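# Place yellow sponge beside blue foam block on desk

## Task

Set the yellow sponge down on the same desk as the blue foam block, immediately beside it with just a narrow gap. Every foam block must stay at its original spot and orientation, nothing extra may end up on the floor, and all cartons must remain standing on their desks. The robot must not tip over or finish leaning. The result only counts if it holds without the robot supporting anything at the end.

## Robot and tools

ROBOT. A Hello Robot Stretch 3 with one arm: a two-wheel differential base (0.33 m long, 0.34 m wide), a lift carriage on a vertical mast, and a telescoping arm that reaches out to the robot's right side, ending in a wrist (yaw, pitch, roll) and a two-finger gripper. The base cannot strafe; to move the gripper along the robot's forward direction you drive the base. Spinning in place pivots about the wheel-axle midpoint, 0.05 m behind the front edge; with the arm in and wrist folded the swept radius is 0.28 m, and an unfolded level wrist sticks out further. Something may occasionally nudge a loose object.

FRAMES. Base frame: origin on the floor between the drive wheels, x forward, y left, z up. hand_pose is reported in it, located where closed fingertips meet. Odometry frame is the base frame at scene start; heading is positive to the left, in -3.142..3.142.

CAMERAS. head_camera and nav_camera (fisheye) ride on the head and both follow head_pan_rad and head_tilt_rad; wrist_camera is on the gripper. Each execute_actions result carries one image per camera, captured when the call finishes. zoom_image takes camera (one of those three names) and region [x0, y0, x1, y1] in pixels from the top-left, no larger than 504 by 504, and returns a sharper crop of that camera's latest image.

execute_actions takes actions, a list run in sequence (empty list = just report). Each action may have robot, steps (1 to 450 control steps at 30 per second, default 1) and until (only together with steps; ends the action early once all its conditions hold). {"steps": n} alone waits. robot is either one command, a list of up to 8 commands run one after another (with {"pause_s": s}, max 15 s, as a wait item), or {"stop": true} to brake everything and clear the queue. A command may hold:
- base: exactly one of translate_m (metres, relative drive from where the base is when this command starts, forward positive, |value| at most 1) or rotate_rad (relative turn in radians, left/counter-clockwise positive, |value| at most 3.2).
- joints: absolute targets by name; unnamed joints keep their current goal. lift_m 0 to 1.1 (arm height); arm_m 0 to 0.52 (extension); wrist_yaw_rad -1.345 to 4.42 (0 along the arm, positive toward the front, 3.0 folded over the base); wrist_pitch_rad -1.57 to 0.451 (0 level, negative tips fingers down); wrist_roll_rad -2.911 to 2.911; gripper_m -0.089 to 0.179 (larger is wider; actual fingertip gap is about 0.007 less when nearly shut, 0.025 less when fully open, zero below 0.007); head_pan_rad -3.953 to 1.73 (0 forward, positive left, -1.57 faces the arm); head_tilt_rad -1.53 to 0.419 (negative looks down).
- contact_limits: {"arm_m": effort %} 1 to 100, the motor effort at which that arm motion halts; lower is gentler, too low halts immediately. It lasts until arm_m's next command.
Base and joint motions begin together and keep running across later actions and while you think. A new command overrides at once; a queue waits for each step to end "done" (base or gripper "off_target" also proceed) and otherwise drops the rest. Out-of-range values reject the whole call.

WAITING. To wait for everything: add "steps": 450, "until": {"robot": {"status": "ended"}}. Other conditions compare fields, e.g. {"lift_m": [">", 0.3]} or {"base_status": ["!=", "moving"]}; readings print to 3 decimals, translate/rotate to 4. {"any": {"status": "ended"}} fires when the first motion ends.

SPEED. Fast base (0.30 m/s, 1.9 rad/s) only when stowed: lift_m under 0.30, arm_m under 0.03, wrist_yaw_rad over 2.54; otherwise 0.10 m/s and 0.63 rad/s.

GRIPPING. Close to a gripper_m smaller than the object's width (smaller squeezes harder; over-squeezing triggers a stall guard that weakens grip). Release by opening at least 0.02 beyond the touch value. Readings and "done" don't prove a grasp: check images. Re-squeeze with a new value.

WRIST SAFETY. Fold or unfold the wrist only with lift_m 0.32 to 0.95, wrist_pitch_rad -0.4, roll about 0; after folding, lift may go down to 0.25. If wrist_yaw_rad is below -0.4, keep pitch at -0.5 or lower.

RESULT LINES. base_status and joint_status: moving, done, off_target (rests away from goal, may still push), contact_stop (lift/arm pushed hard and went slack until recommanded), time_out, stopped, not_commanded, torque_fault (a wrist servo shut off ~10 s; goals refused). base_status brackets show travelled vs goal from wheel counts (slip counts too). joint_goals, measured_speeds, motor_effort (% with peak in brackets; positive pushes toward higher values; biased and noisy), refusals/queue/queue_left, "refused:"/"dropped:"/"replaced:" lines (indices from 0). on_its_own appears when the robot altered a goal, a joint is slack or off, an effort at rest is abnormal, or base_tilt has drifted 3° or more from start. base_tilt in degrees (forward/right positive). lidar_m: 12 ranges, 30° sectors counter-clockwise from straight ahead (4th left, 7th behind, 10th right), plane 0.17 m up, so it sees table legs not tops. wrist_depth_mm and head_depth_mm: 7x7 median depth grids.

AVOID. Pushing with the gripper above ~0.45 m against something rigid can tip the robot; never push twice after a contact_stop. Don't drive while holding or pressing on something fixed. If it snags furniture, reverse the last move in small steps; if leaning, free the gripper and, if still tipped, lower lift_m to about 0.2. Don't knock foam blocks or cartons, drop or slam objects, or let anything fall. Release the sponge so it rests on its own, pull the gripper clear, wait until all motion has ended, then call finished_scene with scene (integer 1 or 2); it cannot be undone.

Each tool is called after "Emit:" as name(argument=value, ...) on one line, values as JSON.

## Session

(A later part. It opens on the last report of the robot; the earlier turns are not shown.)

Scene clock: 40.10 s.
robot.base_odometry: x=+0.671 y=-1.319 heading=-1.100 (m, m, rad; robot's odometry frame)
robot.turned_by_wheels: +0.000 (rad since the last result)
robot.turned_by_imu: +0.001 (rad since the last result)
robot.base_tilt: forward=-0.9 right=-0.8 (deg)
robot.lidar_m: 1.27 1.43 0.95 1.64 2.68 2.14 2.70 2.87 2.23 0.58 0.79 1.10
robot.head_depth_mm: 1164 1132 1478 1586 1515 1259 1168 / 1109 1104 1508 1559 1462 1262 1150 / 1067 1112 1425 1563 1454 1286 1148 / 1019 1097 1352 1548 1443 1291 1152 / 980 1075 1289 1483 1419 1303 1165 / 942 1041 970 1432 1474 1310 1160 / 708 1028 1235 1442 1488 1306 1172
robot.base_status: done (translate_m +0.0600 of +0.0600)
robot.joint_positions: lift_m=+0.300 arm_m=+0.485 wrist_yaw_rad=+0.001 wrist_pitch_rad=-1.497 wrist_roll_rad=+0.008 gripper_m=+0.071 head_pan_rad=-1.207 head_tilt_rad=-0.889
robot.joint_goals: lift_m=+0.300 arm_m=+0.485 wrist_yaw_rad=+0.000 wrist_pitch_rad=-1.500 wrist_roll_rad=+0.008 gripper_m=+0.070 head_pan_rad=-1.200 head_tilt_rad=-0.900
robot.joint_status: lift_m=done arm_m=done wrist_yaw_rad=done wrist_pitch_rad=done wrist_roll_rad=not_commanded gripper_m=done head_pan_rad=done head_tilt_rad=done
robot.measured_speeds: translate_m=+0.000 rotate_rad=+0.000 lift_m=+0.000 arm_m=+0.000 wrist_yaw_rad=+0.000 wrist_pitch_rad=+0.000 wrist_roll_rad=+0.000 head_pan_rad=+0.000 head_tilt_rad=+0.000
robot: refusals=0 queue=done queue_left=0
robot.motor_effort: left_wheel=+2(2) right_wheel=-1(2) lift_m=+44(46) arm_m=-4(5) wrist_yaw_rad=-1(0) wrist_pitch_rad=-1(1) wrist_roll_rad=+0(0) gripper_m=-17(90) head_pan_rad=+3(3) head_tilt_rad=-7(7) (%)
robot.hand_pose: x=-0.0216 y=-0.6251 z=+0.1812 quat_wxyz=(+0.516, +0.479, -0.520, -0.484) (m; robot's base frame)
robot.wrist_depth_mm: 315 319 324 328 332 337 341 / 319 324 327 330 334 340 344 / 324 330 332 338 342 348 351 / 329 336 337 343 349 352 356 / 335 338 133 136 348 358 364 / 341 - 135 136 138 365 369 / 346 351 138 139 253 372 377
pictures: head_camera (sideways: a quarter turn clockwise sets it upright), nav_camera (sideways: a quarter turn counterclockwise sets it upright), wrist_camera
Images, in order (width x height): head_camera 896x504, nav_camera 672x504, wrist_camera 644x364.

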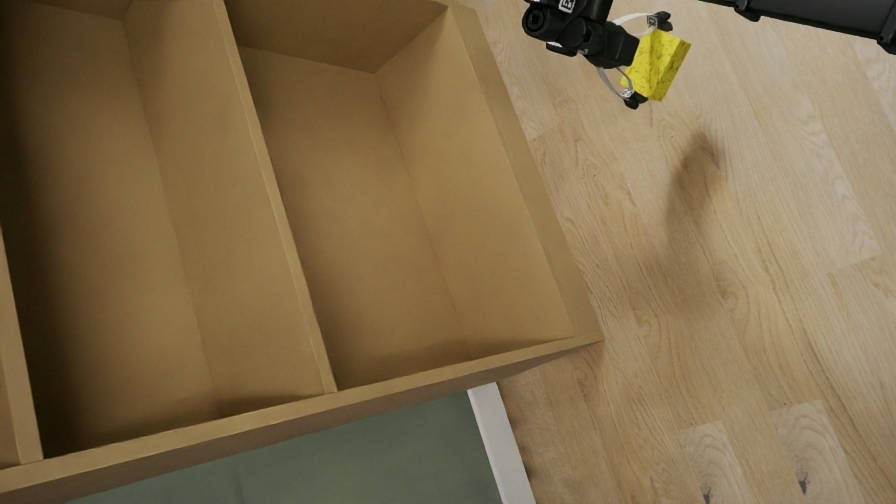

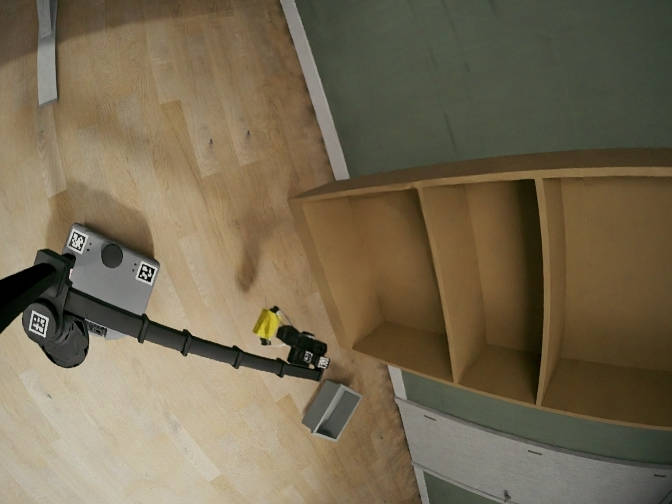

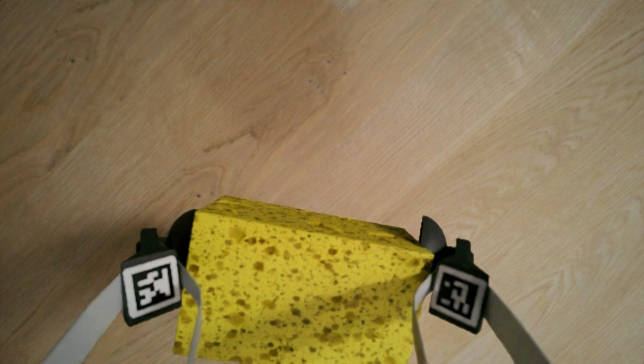

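Emit:
execute_actions(actions=[{"robot":{"joints":{"arm_m":0.0,"lift_m":0.95,"head_pan_rad":0.9,"head_tilt_rad":-0.25}},"steps":450,"until":{"robot":{"status":"ended"}}}])

Scene clock: 47.03 s.
robot.base_odometry: x=+0.671 y=-1.319 heading=-1.100 (m, m, rad; robot's odometry frame)
robot.turned_by_wheels: +0.000 (rad since the last result)
robot.turned_by_imu: +0.001 (rad since the last result)
robot.base_tilt: forward=-0.9 right=-0.8 (deg)
robot.lidar_m: 1.27 1.43 0.95 1.63 2.66 2.13 2.70 2.87 2.22 1.17 0.79 1.10
robot.head_depth_mm: 1227 1269 1319 1367 1424 1486 1546 / 1245 1303 1337 1376 1115 1483 1574 / 1258 1306 1353 1396 907 689 1576 / 1279 1328 1374 1421 909 689 1615 / 1288 1345 1408 1447 906 725 1639 / 1303 1344 1426 1462 867 726 1681 / 1319 1363 1437 823 824 730 1699
robot.base_status: done (translate_m +0.0600 of +0.0600)
robot.joint_positions: lift_m=+0.950 arm_m=+0.002 wrist_yaw_rad=+0.001 wrist_pitch_rad=-1.497 wrist_roll_rad=+0.008 gripper_m=+0.071 head_pan_rad=+0.893 head_tilt_rad=-0.261
robot.joint_goals: lift_m=+0.950 arm_m=+0.000 wrist_yaw_rad=+0.000 wrist_pitch_rad=-1.500 wrist_roll_rad=+0.008 gripper_m=+0.070 head_pan_rad=+0.900 head_tilt_rad=-0.250
robot.joint_status: lift_m=done arm_m=done wrist_yaw_rad=done wrist_pitch_rad=done wrist_roll_rad=not_commanded gripper_m=done head_pan_rad=done head_tilt_rad=done
robot.measured_speeds: translate_m=+0.000 rotate_rad=+0.000 lift_m=+0.000 arm_m=+0.000 wrist_yaw_rad=+0.000 wrist_pitch_rad=+0.000 wrist_roll_rad=+0.000 head_pan_rad=+0.000 head_tilt_rad=+0.000
robot: refusals=0 queue=done queue_left=0
robot.motor_effort: left_wheel=+2(2) right_wheel=-2(1) lift_m=+44(46) arm_m=-4(4) wrist_yaw_rad=+0(0) wrist_pitch_rad=-1(1) wrist_roll_rad=+0(0) gripper_m=-17(17) head_pan_rad=+4(47) head_tilt_rad=+7(52) (%)
robot.hand_pose: x=-0.0216 y=-0.1414 z=+0.8312 quat_wxyz=(+0.516, +0.479, -0.520, -0.484) (m; robot's base frame)
robot.wrist_depth_mm: 939 945 956 972 993 - - / 945 956 986 989 992 - - / 976 976 985 - - - - / 994 - - - - - - / 991 - 133 136 178 - - / - - 135 136 138 - - / - - 137 139 - - -
pictures: head_camera (sideways: a quarter turn clockwise sets it upright), nav_camera (sideways: a quarter turn counterclockwise sets it upright), wrist_camera
Images, in order (width x height): head_camera 896x504, nav_camera 672x504, wrist_camera 644x364.

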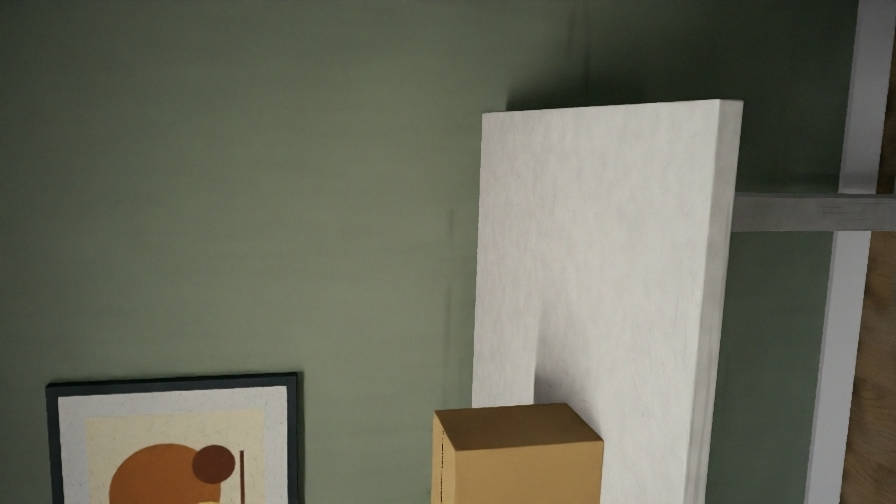

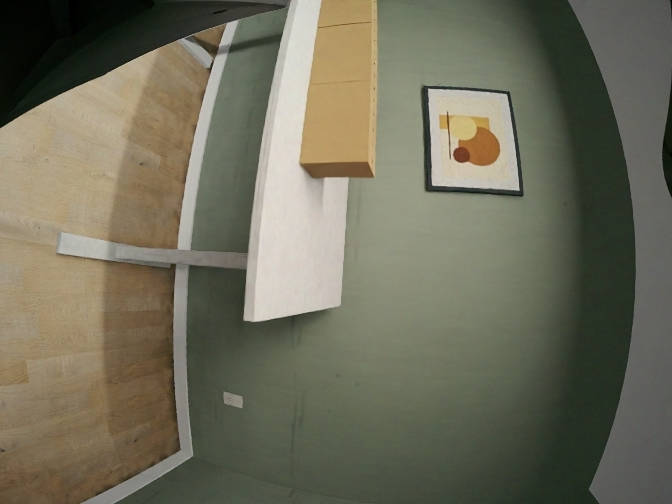

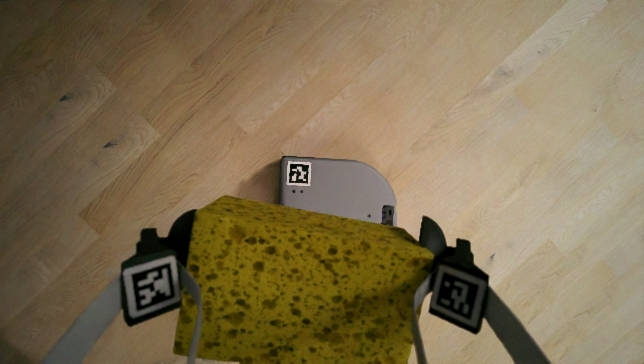

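Emit:
execute_actions(actions=[{"robot":{"base":{"translate_m":0.5},"joints":{"head_pan_rad":1.7,"head_tilt_rad":-0.35}},"steps":450,"until":{"robot":{"status":"ended"}}}])

Scene clock: 53.60 s.
robot.base_odometry: x=+0.898 y=-1.765 heading=-1.100 (m, m, rad; robot's odometry frame)
robot.turned_by_wheels: +0.000 (rad since the last result)
robot.turned_by_imu: +0.004 (rad since the last result)
robot.base_tilt: forward=-0.9 right=-0.8 (deg)
robot.lidar_m: 0.86 1.08 1.08 0.73 2.14 2.61 3.22 3.24 1.28 0.60 0.75 0.75
robot.head_depth_mm: 1154 1203 1267 1168 746 593 839 / 1268 1330 1402 1178 745 551 1542 / 1414 1502 1586 1177 750 551 1459 / 1637 1717 1796 850 751 554 1502 / 1890 1987 2040 854 758 598 - / 2165 2380 2354 1013 755 - - / 2459 - - - - - -
robot.base_status: done (translate_m +0.5000 of +0.5000)
robot.joint_positions: lift_m=+0.950 arm_m=+0.002 wrist_yaw_rad=+0.001 wrist_pitch_rad=-1.497 wrist_roll_rad=+0.008 gripper_m=+0.071 head_pan_rad=+1.693 head_tilt_rad=-0.346
robot.joint_goals: lift_m=+0.950 arm_m=+0.000 wrist_yaw_rad=+0.000 wrist_pitch_rad=-1.500 wrist_roll_rad=+0.008 gripper_m=+0.070 head_pan_rad=+1.700 head_tilt_rad=-0.350
robot.joint_status: lift_m=done arm_m=done wrist_yaw_rad=done wrist_pitch_rad=done wrist_roll_rad=not_commanded gripper_m=done head_pan_rad=done head_tilt_rad=done
robot.measured_speeds: translate_m=+0.000 rotate_rad=+0.000 lift_m=+0.000 arm_m=+0.000 wrist_yaw_rad=+0.000 wrist_pitch_rad=+0.000 wrist_roll_rad=+0.000 head_pan_rad=+0.000 head_tilt_rad=+0.000
robot: refusals=0 queue=done queue_left=0
robot.motor_effort: left_wheel=+2(6) right_wheel=-2(3) lift_m=+44(44) arm_m=-4(4) wrist_yaw_rad=+0(1) wrist_pitch_rad=-1(1) wrist_roll_rad=+0(0) gripper_m=-17(17) head_pan_rad=+4(42) head_tilt_rad=-2(17) (%)
robot.hand_pose: x=-0.0216 y=-0.1414 z=+0.8312 quat_wxyz=(+0.516, +0.479, -0.520, -0.484) (m; robot's base frame)
robot.wrist_depth_mm: 803 939 956 967 - 1000 998 / 933 975 971 997 994 990 - / 970 988 986 - - - - / 979 - - - - - - / 998 996 133 135 178 - - / - - 135 137 138 - - / - - 137 139 - - -
pictures: head_camera (sideways: a quarter turn clockwise sets it upright), nav_camera (sideways: a quarter turn counterclockwise sets it upright), wrist_camera
Images, in order (width x height): head_camera 896x504, nav_camera 672x504, wrist_camera 644x364.

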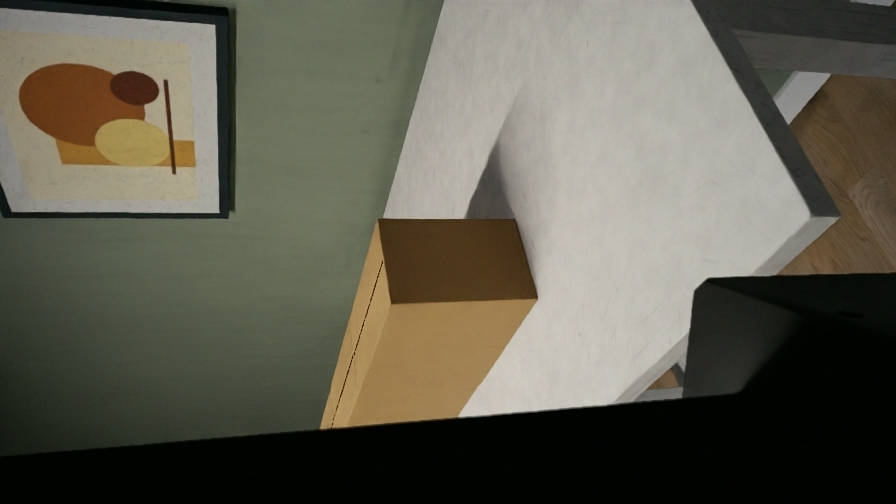

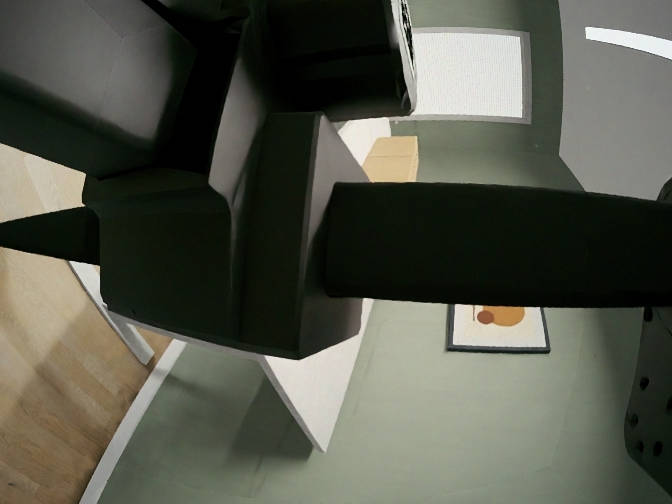

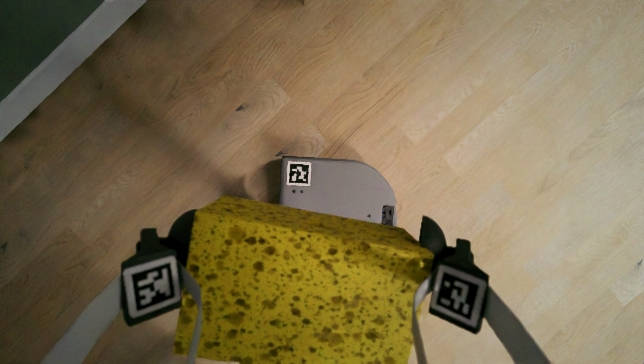

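Emit:
execute_actions(actions=[{"robot":{"base":{"rotate_rad":1.2},"joints":{"head_pan_rad":0.75,"head_tilt_rad":-0.3,"lift_m":1.05}},"steps":450,"until":{"robot":{"status":"ended"}}}])

Scene clock: 56.93 s.
robot.base_odometry: x=+0.898 y=-1.765 heading=+0.100 (m, m, rad; robot's odometry frame)
robot.turned_by_wheels: +1.200 (rad since the last result)
robot.turned_by_imu: +1.212 (rad since the last result)
robot.base_tilt: forward=-0.9 right=-0.8 (deg)
robot.lidar_m: 0.73 0.76 1.78 2.57 3.65 3.69 1.15 0.60 0.75 0.75 0.95 1.09
robot.head_depth_mm: 1570 1632 1660 828 804 577 452 / 1816 1873 1942 804 805 579 1506 / 2195 2262 2272 950 808 658 1654 / 2741 2830 2840 1156 862 2004 1661 / 2783 2889 2965 1467 2815 2127 1653 / 2661 2815 2905 2971 2971 2122 1661 / 2596 2696 2841 2937 2956 2149 1675
robot.base_status: done (rotate_rad +1.1999 of +1.2000)
robot.joint_positions: lift_m=+1.050 arm_m=+0.002 wrist_yaw_rad=+0.001 wrist_pitch_rad=-1.497 wrist_roll_rad=+0.008 gripper_m=+0.071 head_pan_rad=+0.757 head_tilt_rad=-0.310
robot.joint_goals: lift_m=+1.050 arm_m=+0.000 wrist_yaw_rad=+0.000 wrist_pitch_rad=-1.500 wrist_roll_rad=+0.008 gripper_m=+0.070 head_pan_rad=+0.750 head_tilt_rad=-0.300
robot.joint_status: lift_m=done arm_m=done wrist_yaw_rad=done wrist_pitch_rad=done wrist_roll_rad=not_commanded gripper_m=done head_pan_rad=done head_tilt_rad=done
robot.measured_speeds: translate_m=+0.000 rotate_rad=+0.000 lift_m=+0.000 arm_m=+0.000 wrist_yaw_rad=+0.000 wrist_pitch_rad=+0.000 wrist_roll_rad=+0.000 head_pan_rad=+0.000 head_tilt_rad=+0.000
robot: refusals=0 queue=done queue_left=0
robot.motor_effort: left_wheel=-1(5) right_wheel=+2(6) lift_m=+44(48) arm_m=-4(4) wrist_yaw_rad=+0(0) wrist_pitch_rad=-1(1) wrist_roll_rad=+0(0) gripper_m=-16(17) head_pan_rad=-4(45) head_tilt_rad=+7(15) (%)
robot.hand_pose: x=-0.0216 y=-0.1414 z=+0.9312 quat_wxyz=(+0.516, +0.479, -0.520, -0.484) (m; robot's base frame)
robot.wrist_depth_mm: - - - - - 960 753 / - - - - - - 690 / - - - - - - 665 / - - - - - - - / - - 133 136 - - - / - - 135 137 138 - - / - - 138 139 - - -
pictures: head_camera (sideways: a quarter turn clockwise sets it upright), nav_camera (sideways: a quarter turn counterclockwise sets it upright), wrist_camera
Images, in order (width x height): head_camera 896x504, nav_camera 672x504, wrist_camera 644x364.

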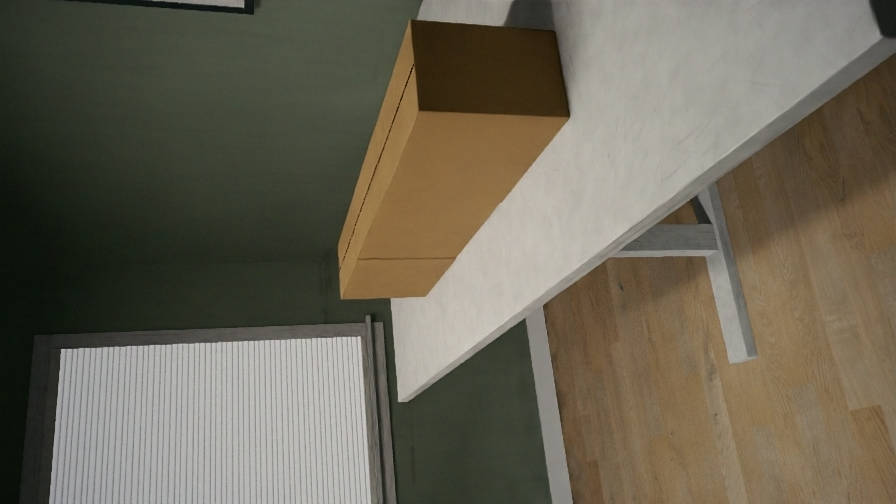

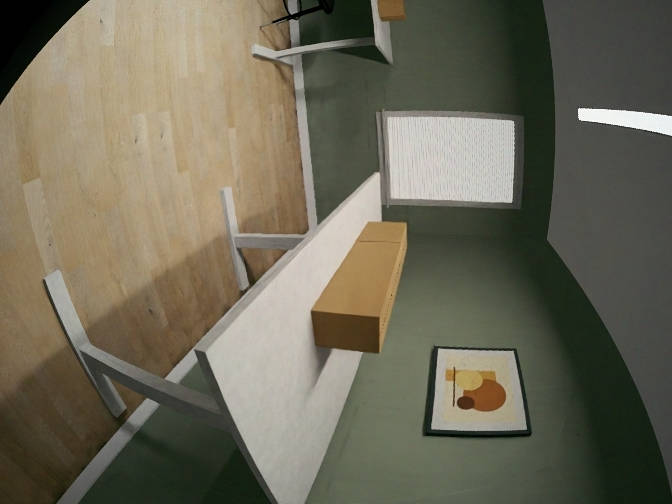

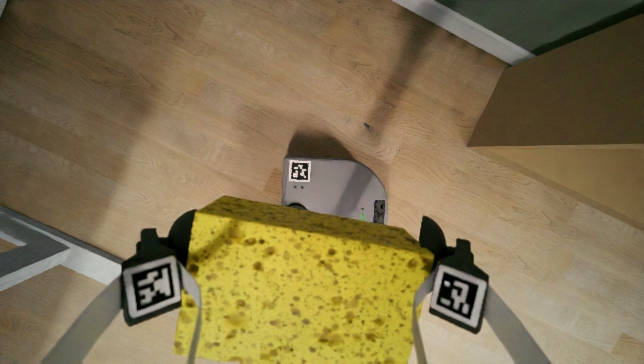

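Emit:
execute_actions(actions=[{"robot":[{"base":{"rotate_rad":-0.5}},{"base":{"translate_m":0.35},"joints":{"head_pan_rad":1.45,"head_tilt_rad":-0.3}}],"steps":450,"until":{"robot":{"status":"ended"}}}])

Scene clock: 63.97 s.
robot.base_odometry: x=+1.221 y=-1.901 heading=-0.400 (m, m, rad; robot's odometry frame)
robot.turned_by_wheels: -0.500 (rad since the last result)
robot.turned_by_imu: -0.501 (rad since the last result)
robot.base_tilt: forward=-0.9 right=-0.8 (deg)
robot.lidar_m: 0.74 0.75 0.52 1.73 2.81 3.45 3.59 0.86 0.76 0.71 0.72 0.79
robot.head_depth_mm: 1480 1518 1551 1320 802 578 452 / 1885 1922 1937 1321 806 579 452 / 2493 2595 2732 1200 763 581 453 / 2781 2866 3011 734 747 583 454 / 2696 2842 2965 1128 768 585 454 / 2638 2793 2899 1488 816 585 454 / 2616 2756 2901 3027 2997 611 456
robot.base_status: done (translate_m +0.3500 of +0.3500)
robot.joint_positions: lift_m=+1.050 arm_m=+0.002 wrist_yaw_rad=+0.001 wrist_pitch_rad=-1.497 wrist_roll_rad=+0.008 gripper_m=+0.071 head_pan_rad=+1.443 head_tilt_rad=-0.310
robot.joint_goals: lift_m=+1.050 arm_m=+0.000 wrist_yaw_rad=+0.000 wrist_pitch_rad=-1.500 wrist_roll_rad=+0.008 gripper_m=+0.070 head_pan_rad=+1.450 head_tilt_rad=-0.300
robot.joint_status: lift_m=done arm_m=done wrist_yaw_rad=done wrist_pitch_rad=done wrist_roll_rad=not_commanded gripper_m=done head_pan_rad=done head_tilt_rad=done
robot.measured_speeds: translate_m=+0.000 rotate_rad=+0.000 lift_m=+0.000 arm_m=+0.000 wrist_yaw_rad=+0.000 wrist_pitch_rad=+0.000 wrist_roll_rad=+0.000 head_pan_rad=+0.000 head_tilt_rad=+0.000
robot: refusals=0 queue=done queue_left=0
robot.motor_effort: left_wheel=+2(6) right_wheel=-2(5) lift_m=+44(44) arm_m=-3(4) wrist_yaw_rad=-1(0) wrist_pitch_rad=-1(1) wrist_roll_rad=+1(1) gripper_m=-17(17) head_pan_rad=+4(39) head_tilt_rad=+7(8) (%)
robot.hand_pose: x=-0.0216 y=-0.1414 z=+0.9312 quat_wxyz=(+0.516, +0.479, -0.520, -0.484) (m; robot's base frame)
robot.wrist_depth_mm: - - - - - - 824 / - - - - - - - / - - - - - - - / - - - - - - - / 994 - 133 136 - - - / - - 136 136 138 - - / 913 - 138 139 - - -
pictures: head_camera (sideways: a quarter turn clockwise sets it upright), nav_camera (sideways: a quarter turn counterclockwise sets it upright), wrist_camera
Images, in order (width x height): head_camera 896x504, nav_camera 672x504, wrist_camera 644x364.

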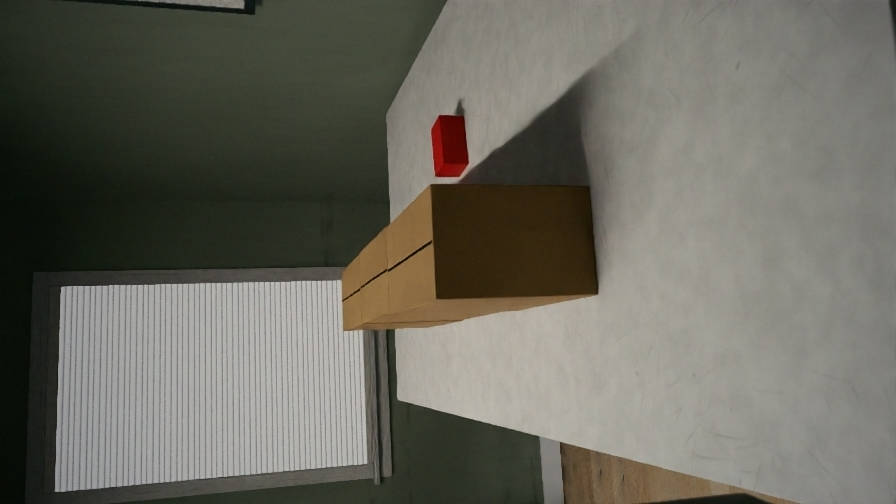

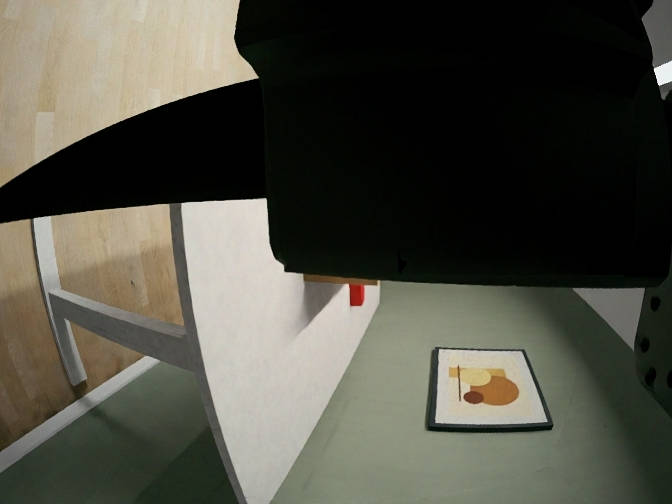

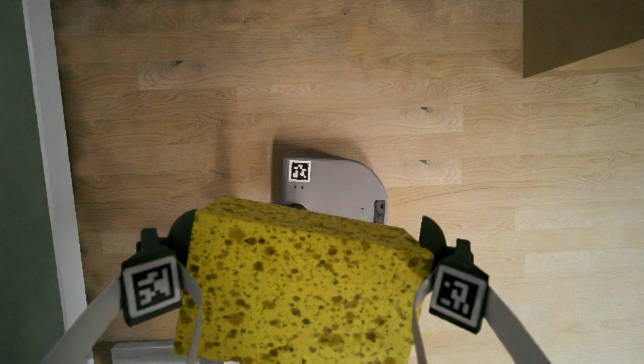

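Emit:
execute_actions(actions=[{"robot":{"base":{"translate_m":0.25},"joints":{"head_pan_rad":1.55,"head_tilt_rad":-0.2,"lift_m":0.8}},"steps":450,"until":{"robot":{"status":"ended"}}}])

Scene clock: 68.33 s.
robot.base_odometry: x=+1.451 y=-1.998 heading=-0.400 (m, m, rad; robot's odometry frame)
robot.turned_by_wheels: +0.000 (rad since the last result)
robot.turned_by_imu: +0.002 (rad since the last result)
robot.base_tilt: forward=-0.9 right=-0.8 (deg)
robot.lidar_m: 0.49 0.50 0.64 0.48 2.90 3.63 3.84 1.09 0.73 0.69 0.70 0.53
robot.head_depth_mm: 1277 1227 1236 1315 1035 688 514 / 1737 1755 1782 1689 1031 685 513 / 2755 2871 2906 2362 1037 687 514 / 2822 2906 3008 3020 1037 688 514 / 2819 2928 2924 1626 911 688 515 / 2834 2876 2950 1073 735 688 514 / 2785 2846 2932 3029 858 690 516
robot.base_status: done (translate_m +0.2500 of +0.2500)
robot.joint_positions: lift_m=+0.800 arm_m=+0.002 wrist_yaw_rad=+0.001 wrist_pitch_rad=-1.497 wrist_roll_rad=+0.008 gripper_m=+0.071 head_pan_rad=+1.543 head_tilt_rad=-0.211
robot.joint_goals: lift_m=+0.800 arm_m=+0.000 wrist_yaw_rad=+0.000 wrist_pitch_rad=-1.500 wrist_roll_rad=+0.008 gripper_m=+0.070 head_pan_rad=+1.550 head_tilt_rad=-0.200
robot.joint_status: lift_m=done arm_m=done wrist_yaw_rad=done wrist_pitch_rad=done wrist_roll_rad=not_commanded gripper_m=done head_pan_rad=done head_tilt_rad=done
robot.measured_speeds: translate_m=+0.000 rotate_rad=+0.000 lift_m=+0.000 arm_m=+0.000 wrist_yaw_rad=+0.000 wrist_pitch_rad=+0.000 wrist_roll_rad=+0.000 head_pan_rad=+0.000 head_tilt_rad=+0.000
robot: refusals=0 queue=done queue_left=0
robot.motor_effort: left_wheel=+2(5) right_wheel=-2(4) lift_m=+32(43) arm_m=-3(4) wrist_yaw_rad=+0(0) wrist_pitch_rad=-1(1) wrist_roll_rad=+0(0) gripper_m=-17(17) head_pan_rad=+3(15) head_tilt_rad=+8(22) (%)
robot.hand_pose: x=-0.0216 y=-0.1414 z=+0.6816 quat_wxyz=(+0.516, +0.479, -0.520, -0.484) (m; robot's base frame)
robot.wrist_depth_mm: 699 805 815 825 834 853 865 / 707 825 828 843 842 855 881 / 704 822 838 859 864 888 882 / 699 824 858 - 870 880 906 / 685 855 133 135 156 917 926 / 676 - 135 137 138 909 908 / 626 889 138 139 532 929 946
pictures: head_camera (sideways: a quarter turn clockwise sets it upright), nav_camera (sideways: a quarter turn counterclockwise sets it upright), wrist_camera
Images, in order (width x height): head_camera 896x504, nav_camera 672x504, wrist_camera 644x364.

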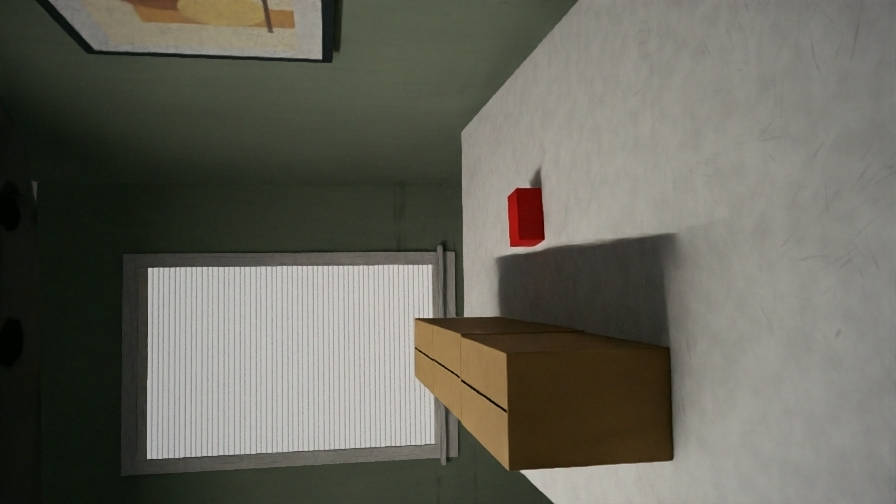

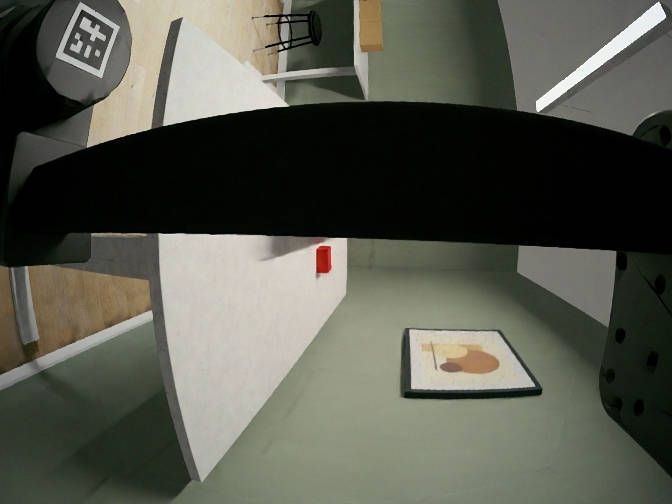

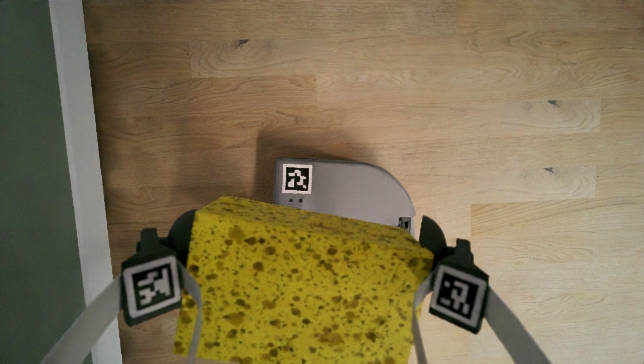

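Emit:
execute_actions(actions=[{"robot":[{"base":{"translate_m":-0.6},"joints":{"lift_m":1.08}},{"base":{"rotate_rad":2.44}},{"base":{"translate_m":1.0},"joints":{"head_pan_rad":0.3,"head_tilt_rad":-0.35}},{"base":{"translate_m":0.6}}],"steps":450,"until":{"robot":{"status":"ended"}}},{"steps":450,"until":{"robot":{"status":"ended"}}}])

Scene clock: 99.43 s.
robot.base_odometry: x=+0.175 y=-0.337 heading=+2.040 (m, m, rad; robot's odometry frame)
robot.turned_by_wheels: +2.440 (rad since the last result)
robot.turned_by_imu: +2.475 (rad since the last result)
robot.base_tilt: forward=-0.8 right=-0.1 (deg)
robot.lidar_m: 1.63 2.20 2.24 2.21 1.61 1.72 2.18 1.83 1.79 2.20 1.45 1.16
robot.head_depth_mm: 2441 2573 2612 2728 2641 2018 1594 / 2669 2835 3016 3094 2725 1996 1604 / 2609 2738 2930 3112 2714 2020 1600 / 2510 2650 2797 2945 2753 2011 1591 / 2418 2554 2688 2832 2727 2038 1596 / 2338 2398 2488 2662 2578 2029 1600 / 2216 2331 2335 2551 2581 2042 1594
robot.base_status: moving (translate_m +0.6000 of +0.6000)
robot.joint_positions: lift_m=+1.080 arm_m=+0.002 wrist_yaw_rad=+0.001 wrist_pitch_rad=-1.497 wrist_roll_rad=+0.008 gripper_m=+0.071 head_pan_rad=+0.307 head_tilt_rad=-0.346
robot.joint_goals: lift_m=+1.080 arm_m=+0.000 wrist_yaw_rad=+0.000 wrist_pitch_rad=-1.500 wrist_roll_rad=+0.008 gripper_m=+0.070 head_pan_rad=+0.300 head_tilt_rad=-0.350
robot.joint_status: lift_m=done arm_m=done wrist_yaw_rad=done wrist_pitch_rad=done wrist_roll_rad=not_commanded gripper_m=done head_pan_rad=done head_tilt_rad=done
robot.measured_speeds: translate_m=+0.001 rotate_rad=+0.000 lift_m=+0.000 arm_m=+0.000 wrist_yaw_rad=+0.000 wrist_pitch_rad=+0.000 wrist_roll_rad=+0.000 head_pan_rad=+0.000 head_tilt_rad=+0.000
robot: refusals=0 queue=running queue_left=0
robot.motor_effort: left_wheel=-1(5) right_wheel=+1(6) lift_m=+44(44) arm_m=-4(4) wrist_yaw_rad=+0(0) wrist_pitch_rad=-1(1) wrist_roll_rad=+0(0) gripper_m=-17(17) head_pan_rad=-3(45) head_tilt_rad=-2(24) (%)
robot.hand_pose: x=-0.0216 y=-0.1414 z=+0.9612 quat_wxyz=(+0.516, +0.479, -0.520, -0.484) (m; robot's base frame)
robot.wrist_depth_mm: - - - - - - - / - - - - - - - / - - - - - - - / - - - - - - - / - - 133 135 - - - / - - 135 137 139 - - / - - 138 139 - - -
pictures: head_camera (sideways: a quarter turn clockwise sets it upright), nav_camera (sideways: a quarter turn counterclockwise sets it upright), wrist_camera
Images, in order (width x height): head_camera 896x504, nav_camera 672x504, wrist_camera 644x364.

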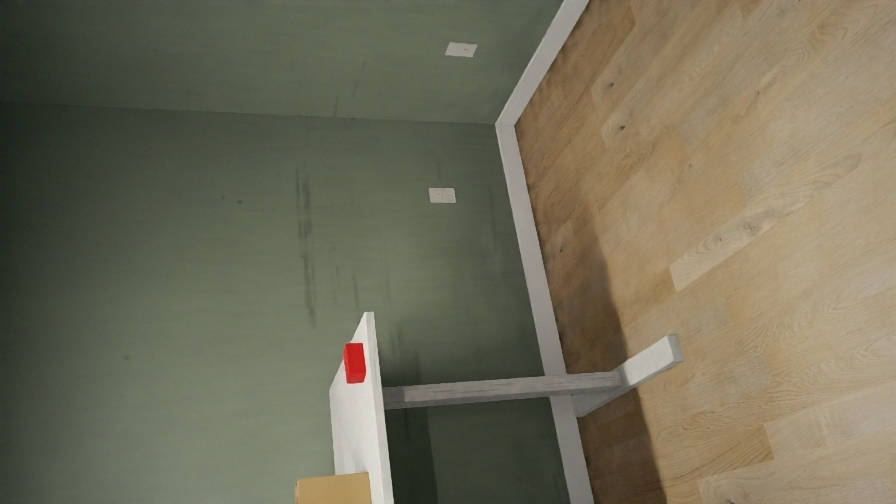

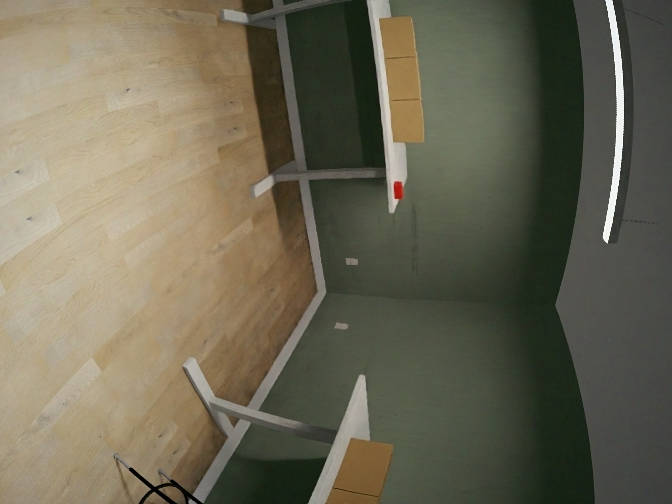

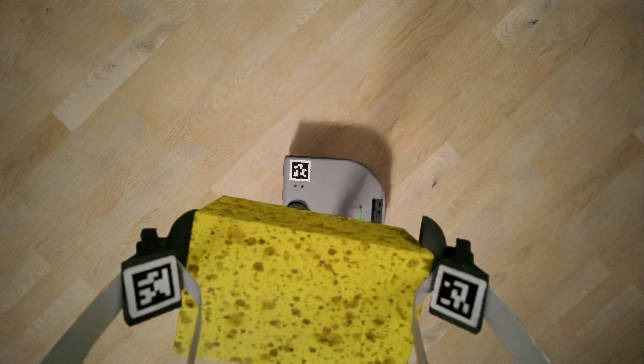

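Emit:
execute_actions(actions=[{"robot":{"joints":{"head_pan_rad":-0.7,"head_tilt_rad":-0.3}},"steps":100,"until":{"robot":{"status":"ended"}}}])

Emit:
execute_actions(actions=[{"robot":{"joints":{"head_pan_rad":1.0,"head_tilt_rad":-0.3}},"steps":100,"until":{"robot":{"status":"ended"}}}])

Scene clock: 101.20 s.
robot.base_odometry: x=+0.175 y=-0.337 heading=+2.040 (m, m, rad; robot's odometry frame)
robot.turned_by_wheels: +0.000 (rad since the last result)
robot.turned_by_imu: +0.000 (rad since the last result)
robot.base_tilt: forward=-0.8 right=-0.8 (deg)
robot.lidar_m: 1.63 2.19 2.24 2.21 1.61 1.72 2.18 1.83 1.79 2.20 1.46 1.16
robot.head_depth_mm: 1602 1656 1728 1131 1918 1997 1644 / 1621 1692 1739 1146 1930 1651 1610 / 1619 1701 1761 1165 1945 1383 1664 / 1650 1725 1784 1182 1997 1965 1600 / 1668 1750 1812 1195 2032 2080 1660 / 1699 1770 1826 1238 2078 2123 1667 / 1721 1797 1865 1242 2078 1965 1661
robot.base_status: done (translate_m +0.6000 of +0.6000)
robot.joint_positions: lift_m=+1.080 arm_m=+0.002 wrist_yaw_rad=+0.001 wrist_pitch_rad=-1.497 wrist_roll_rad=+0.008 gripper_m=+0.071 head_pan_rad=-0.693 head_tilt_rad=-0.310
robot.joint_goals: lift_m=+1.080 arm_m=+0.000 wrist_yaw_rad=+0.000 wrist_pitch_rad=-1.500 wrist_roll_rad=+0.008 gripper_m=+0.070 head_pan_rad=-0.700 head_tilt_rad=-0.300
robot.joint_status: lift_m=done arm_m=done wrist_yaw_rad=done wrist_pitch_rad=done wrist_roll_rad=not_commanded gripper_m=done head_pan_rad=done head_tilt_rad=done
robot.measured_speeds: translate_m=+0.000 rotate_rad=+0.000 lift_m=+0.000 arm_m=+0.000 wrist_yaw_rad=+0.000 wrist_pitch_rad=+0.000 wrist_roll_rad=+0.000 head_pan_rad=+0.000 head_tilt_rad=+0.000
robot: refusals=0 queue=done queue_left=0
robot.motor_effort: left_wheel=-1(1) right_wheel=+1(2) lift_m=+44(44) arm_m=-4(4) wrist_yaw_rad=-1(1) wrist_pitch_rad=-1(1) wrist_roll_rad=+0(0) gripper_m=-17(17) head_pan_rad=-3(45) head_tilt_rad=+7(16) (%)
robot.hand_pose: x=-0.0216 y=-0.1414 z=+0.9612 quat_wxyz=(+0.516, +0.479, -0.520, -0.484) (m; robot's base frame)
robot.wrist_depth_mm: - - - - - - - / - - - - - - - / - - - - - - - / - - - - - - - / - - 133 136 - - - / - - 135 137 138 - - / - - 137 139 - - -
pictures: head_camera (sideways: a quarter turn clockwise sets it upright), nav_camera (sideways: a quarter turn counterclockwise sets it upright), wrist_camera
Images, in order (width x height): head_camera 896x504, nav_camera 672x504, wrist_camera 644x364.

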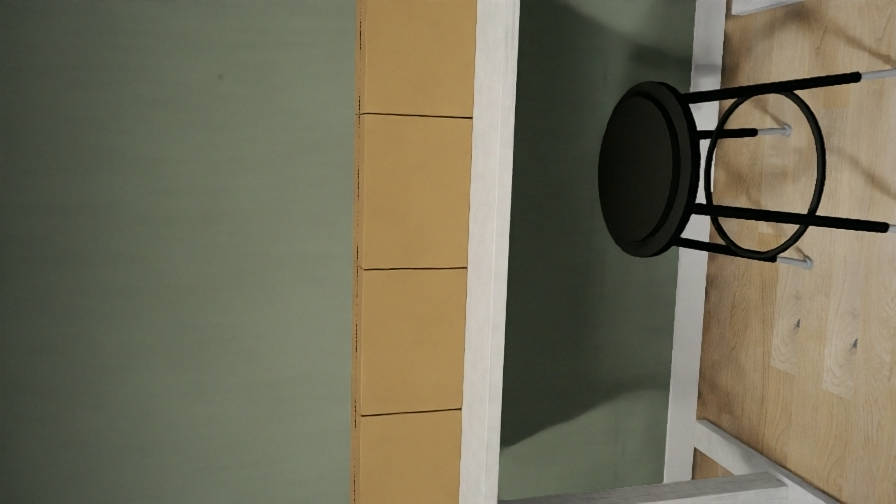

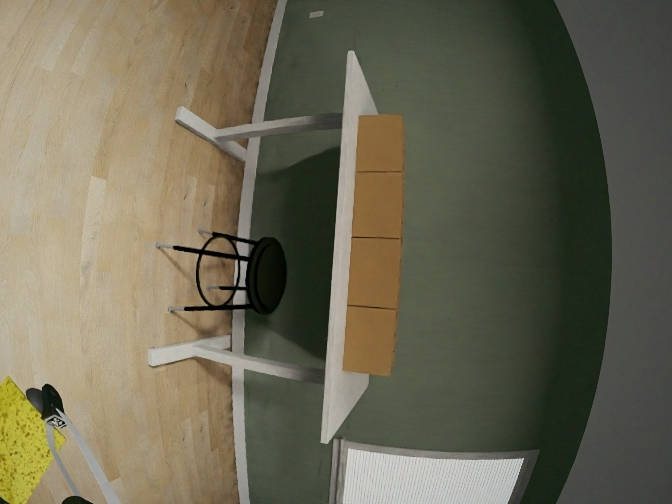

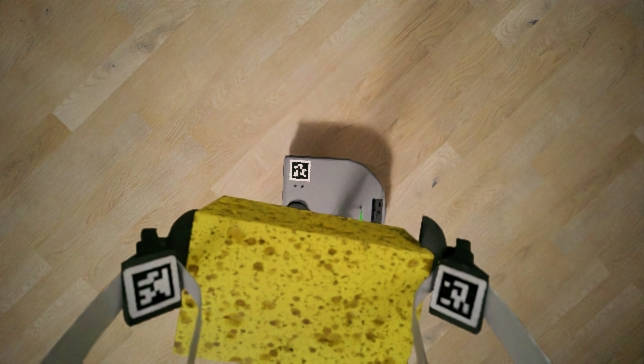

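Scene clock: 102.57 s.
robot.base_odometry: x=+0.175 y=-0.337 heading=+2.040 (m, m, rad; robot's odometry frame)
robot.turned_by_wheels: +0.000 (rad since the last result)
robot.turned_by_imu: +0.000 (rad since the last result)
robot.base_tilt: forward=-0.9 right=-0.8 (deg)
robot.lidar_m: 1.63 2.20 2.23 2.21 1.60 1.72 2.17 1.83 1.80 2.19 1.46 1.16
robot.head_depth_mm: 2236 2319 1829 2508 2633 2099 1633 / 2241 2352 1865 2586 2669 2116 1645 / 2301 2389 1929 2649 2745 2132 1661 / 2370 2442 2526 2691 2791 2123 1671 / 2437 2557 2645 2720 2706 2133 1653 / 2456 2601 2715 2811 2931 2109 1670 / 2554 2628 2776 2935 2949 2146 1655
robot.base_status: done (translate_m +0.6000 of +0.6000)
robot.joint_positions: lift_m=+1.080 arm_m=+0.002 wrist_yaw_rad=+0.001 wrist_pitch_rad=-1.497 wrist_roll_rad=+0.008 gripper_m=+0.071 head_pan_rad=+0.993 head_tilt_rad=-0.310
robot.joint_goals: lift_m=+1.080 arm_m=+0.000 wrist_yaw_rad=+0.000 wrist_pitch_rad=-1.500 wrist_roll_rad=+0.008 gripper_m=+0.070 head_pan_rad=+1.000 head_tilt_rad=-0.300
robot.joint_status: lift_m=done arm_m=done wrist_yaw_rad=done wrist_pitch_rad=done wrist_roll_rad=not_commanded gripper_m=done head_pan_rad=done head_tilt_rad=done
robot.measured_speeds: translate_m=+0.000 rotate_rad=+0.000 lift_m=+0.000 arm_m=+0.000 wrist_yaw_rad=+0.000 wrist_pitch_rad=+0.000 wrist_roll_rad=+0.000 head_pan_rad=+0.000 head_tilt_rad=+0.000
robot: refusals=0 queue=done queue_left=0
robot.motor_effort: left_wheel=-1(1) right_wheel=+2(2) lift_m=+44(44) arm_m=-4(3) wrist_yaw_rad=+0(1) wrist_pitch_rad=-1(1) wrist_roll_rad=+0(1) gripper_m=-17(17) head_pan_rad=+3(46) head_tilt_rad=+7(7) (%)
robot.hand_pose: x=-0.0216 y=-0.1414 z=+0.9612 quat_wxyz=(+0.516, +0.479, -0.520, -0.484) (m; robot's base frame)
robot.wrist_depth_mm: - - - - - - - / - - - - - - - / - - - - - - - / - - - - - - - / - - 133 136 - - - / - - 135 136 138 - - / - - 137 139 - - -
pictures: head_camera (sideways: a quarter turn clockwise sets it upright), nav_camera (sideways: a quarter turn counterclockwise sets it upright), wrist_camera
Images, in order (width x height): head_camera 896x504, nav_camera 672x504, wrist_camera 644x364.

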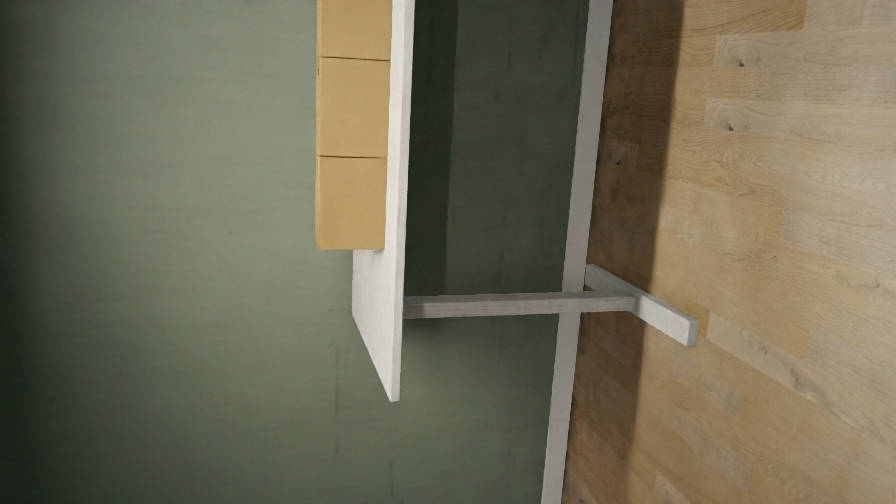

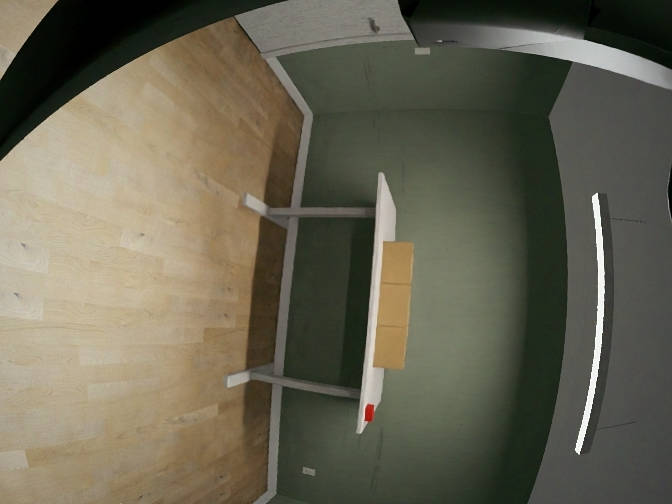

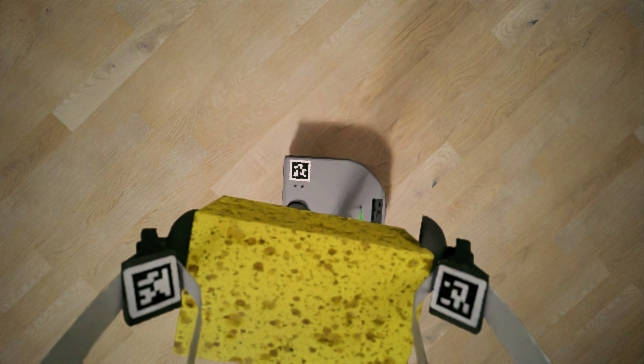

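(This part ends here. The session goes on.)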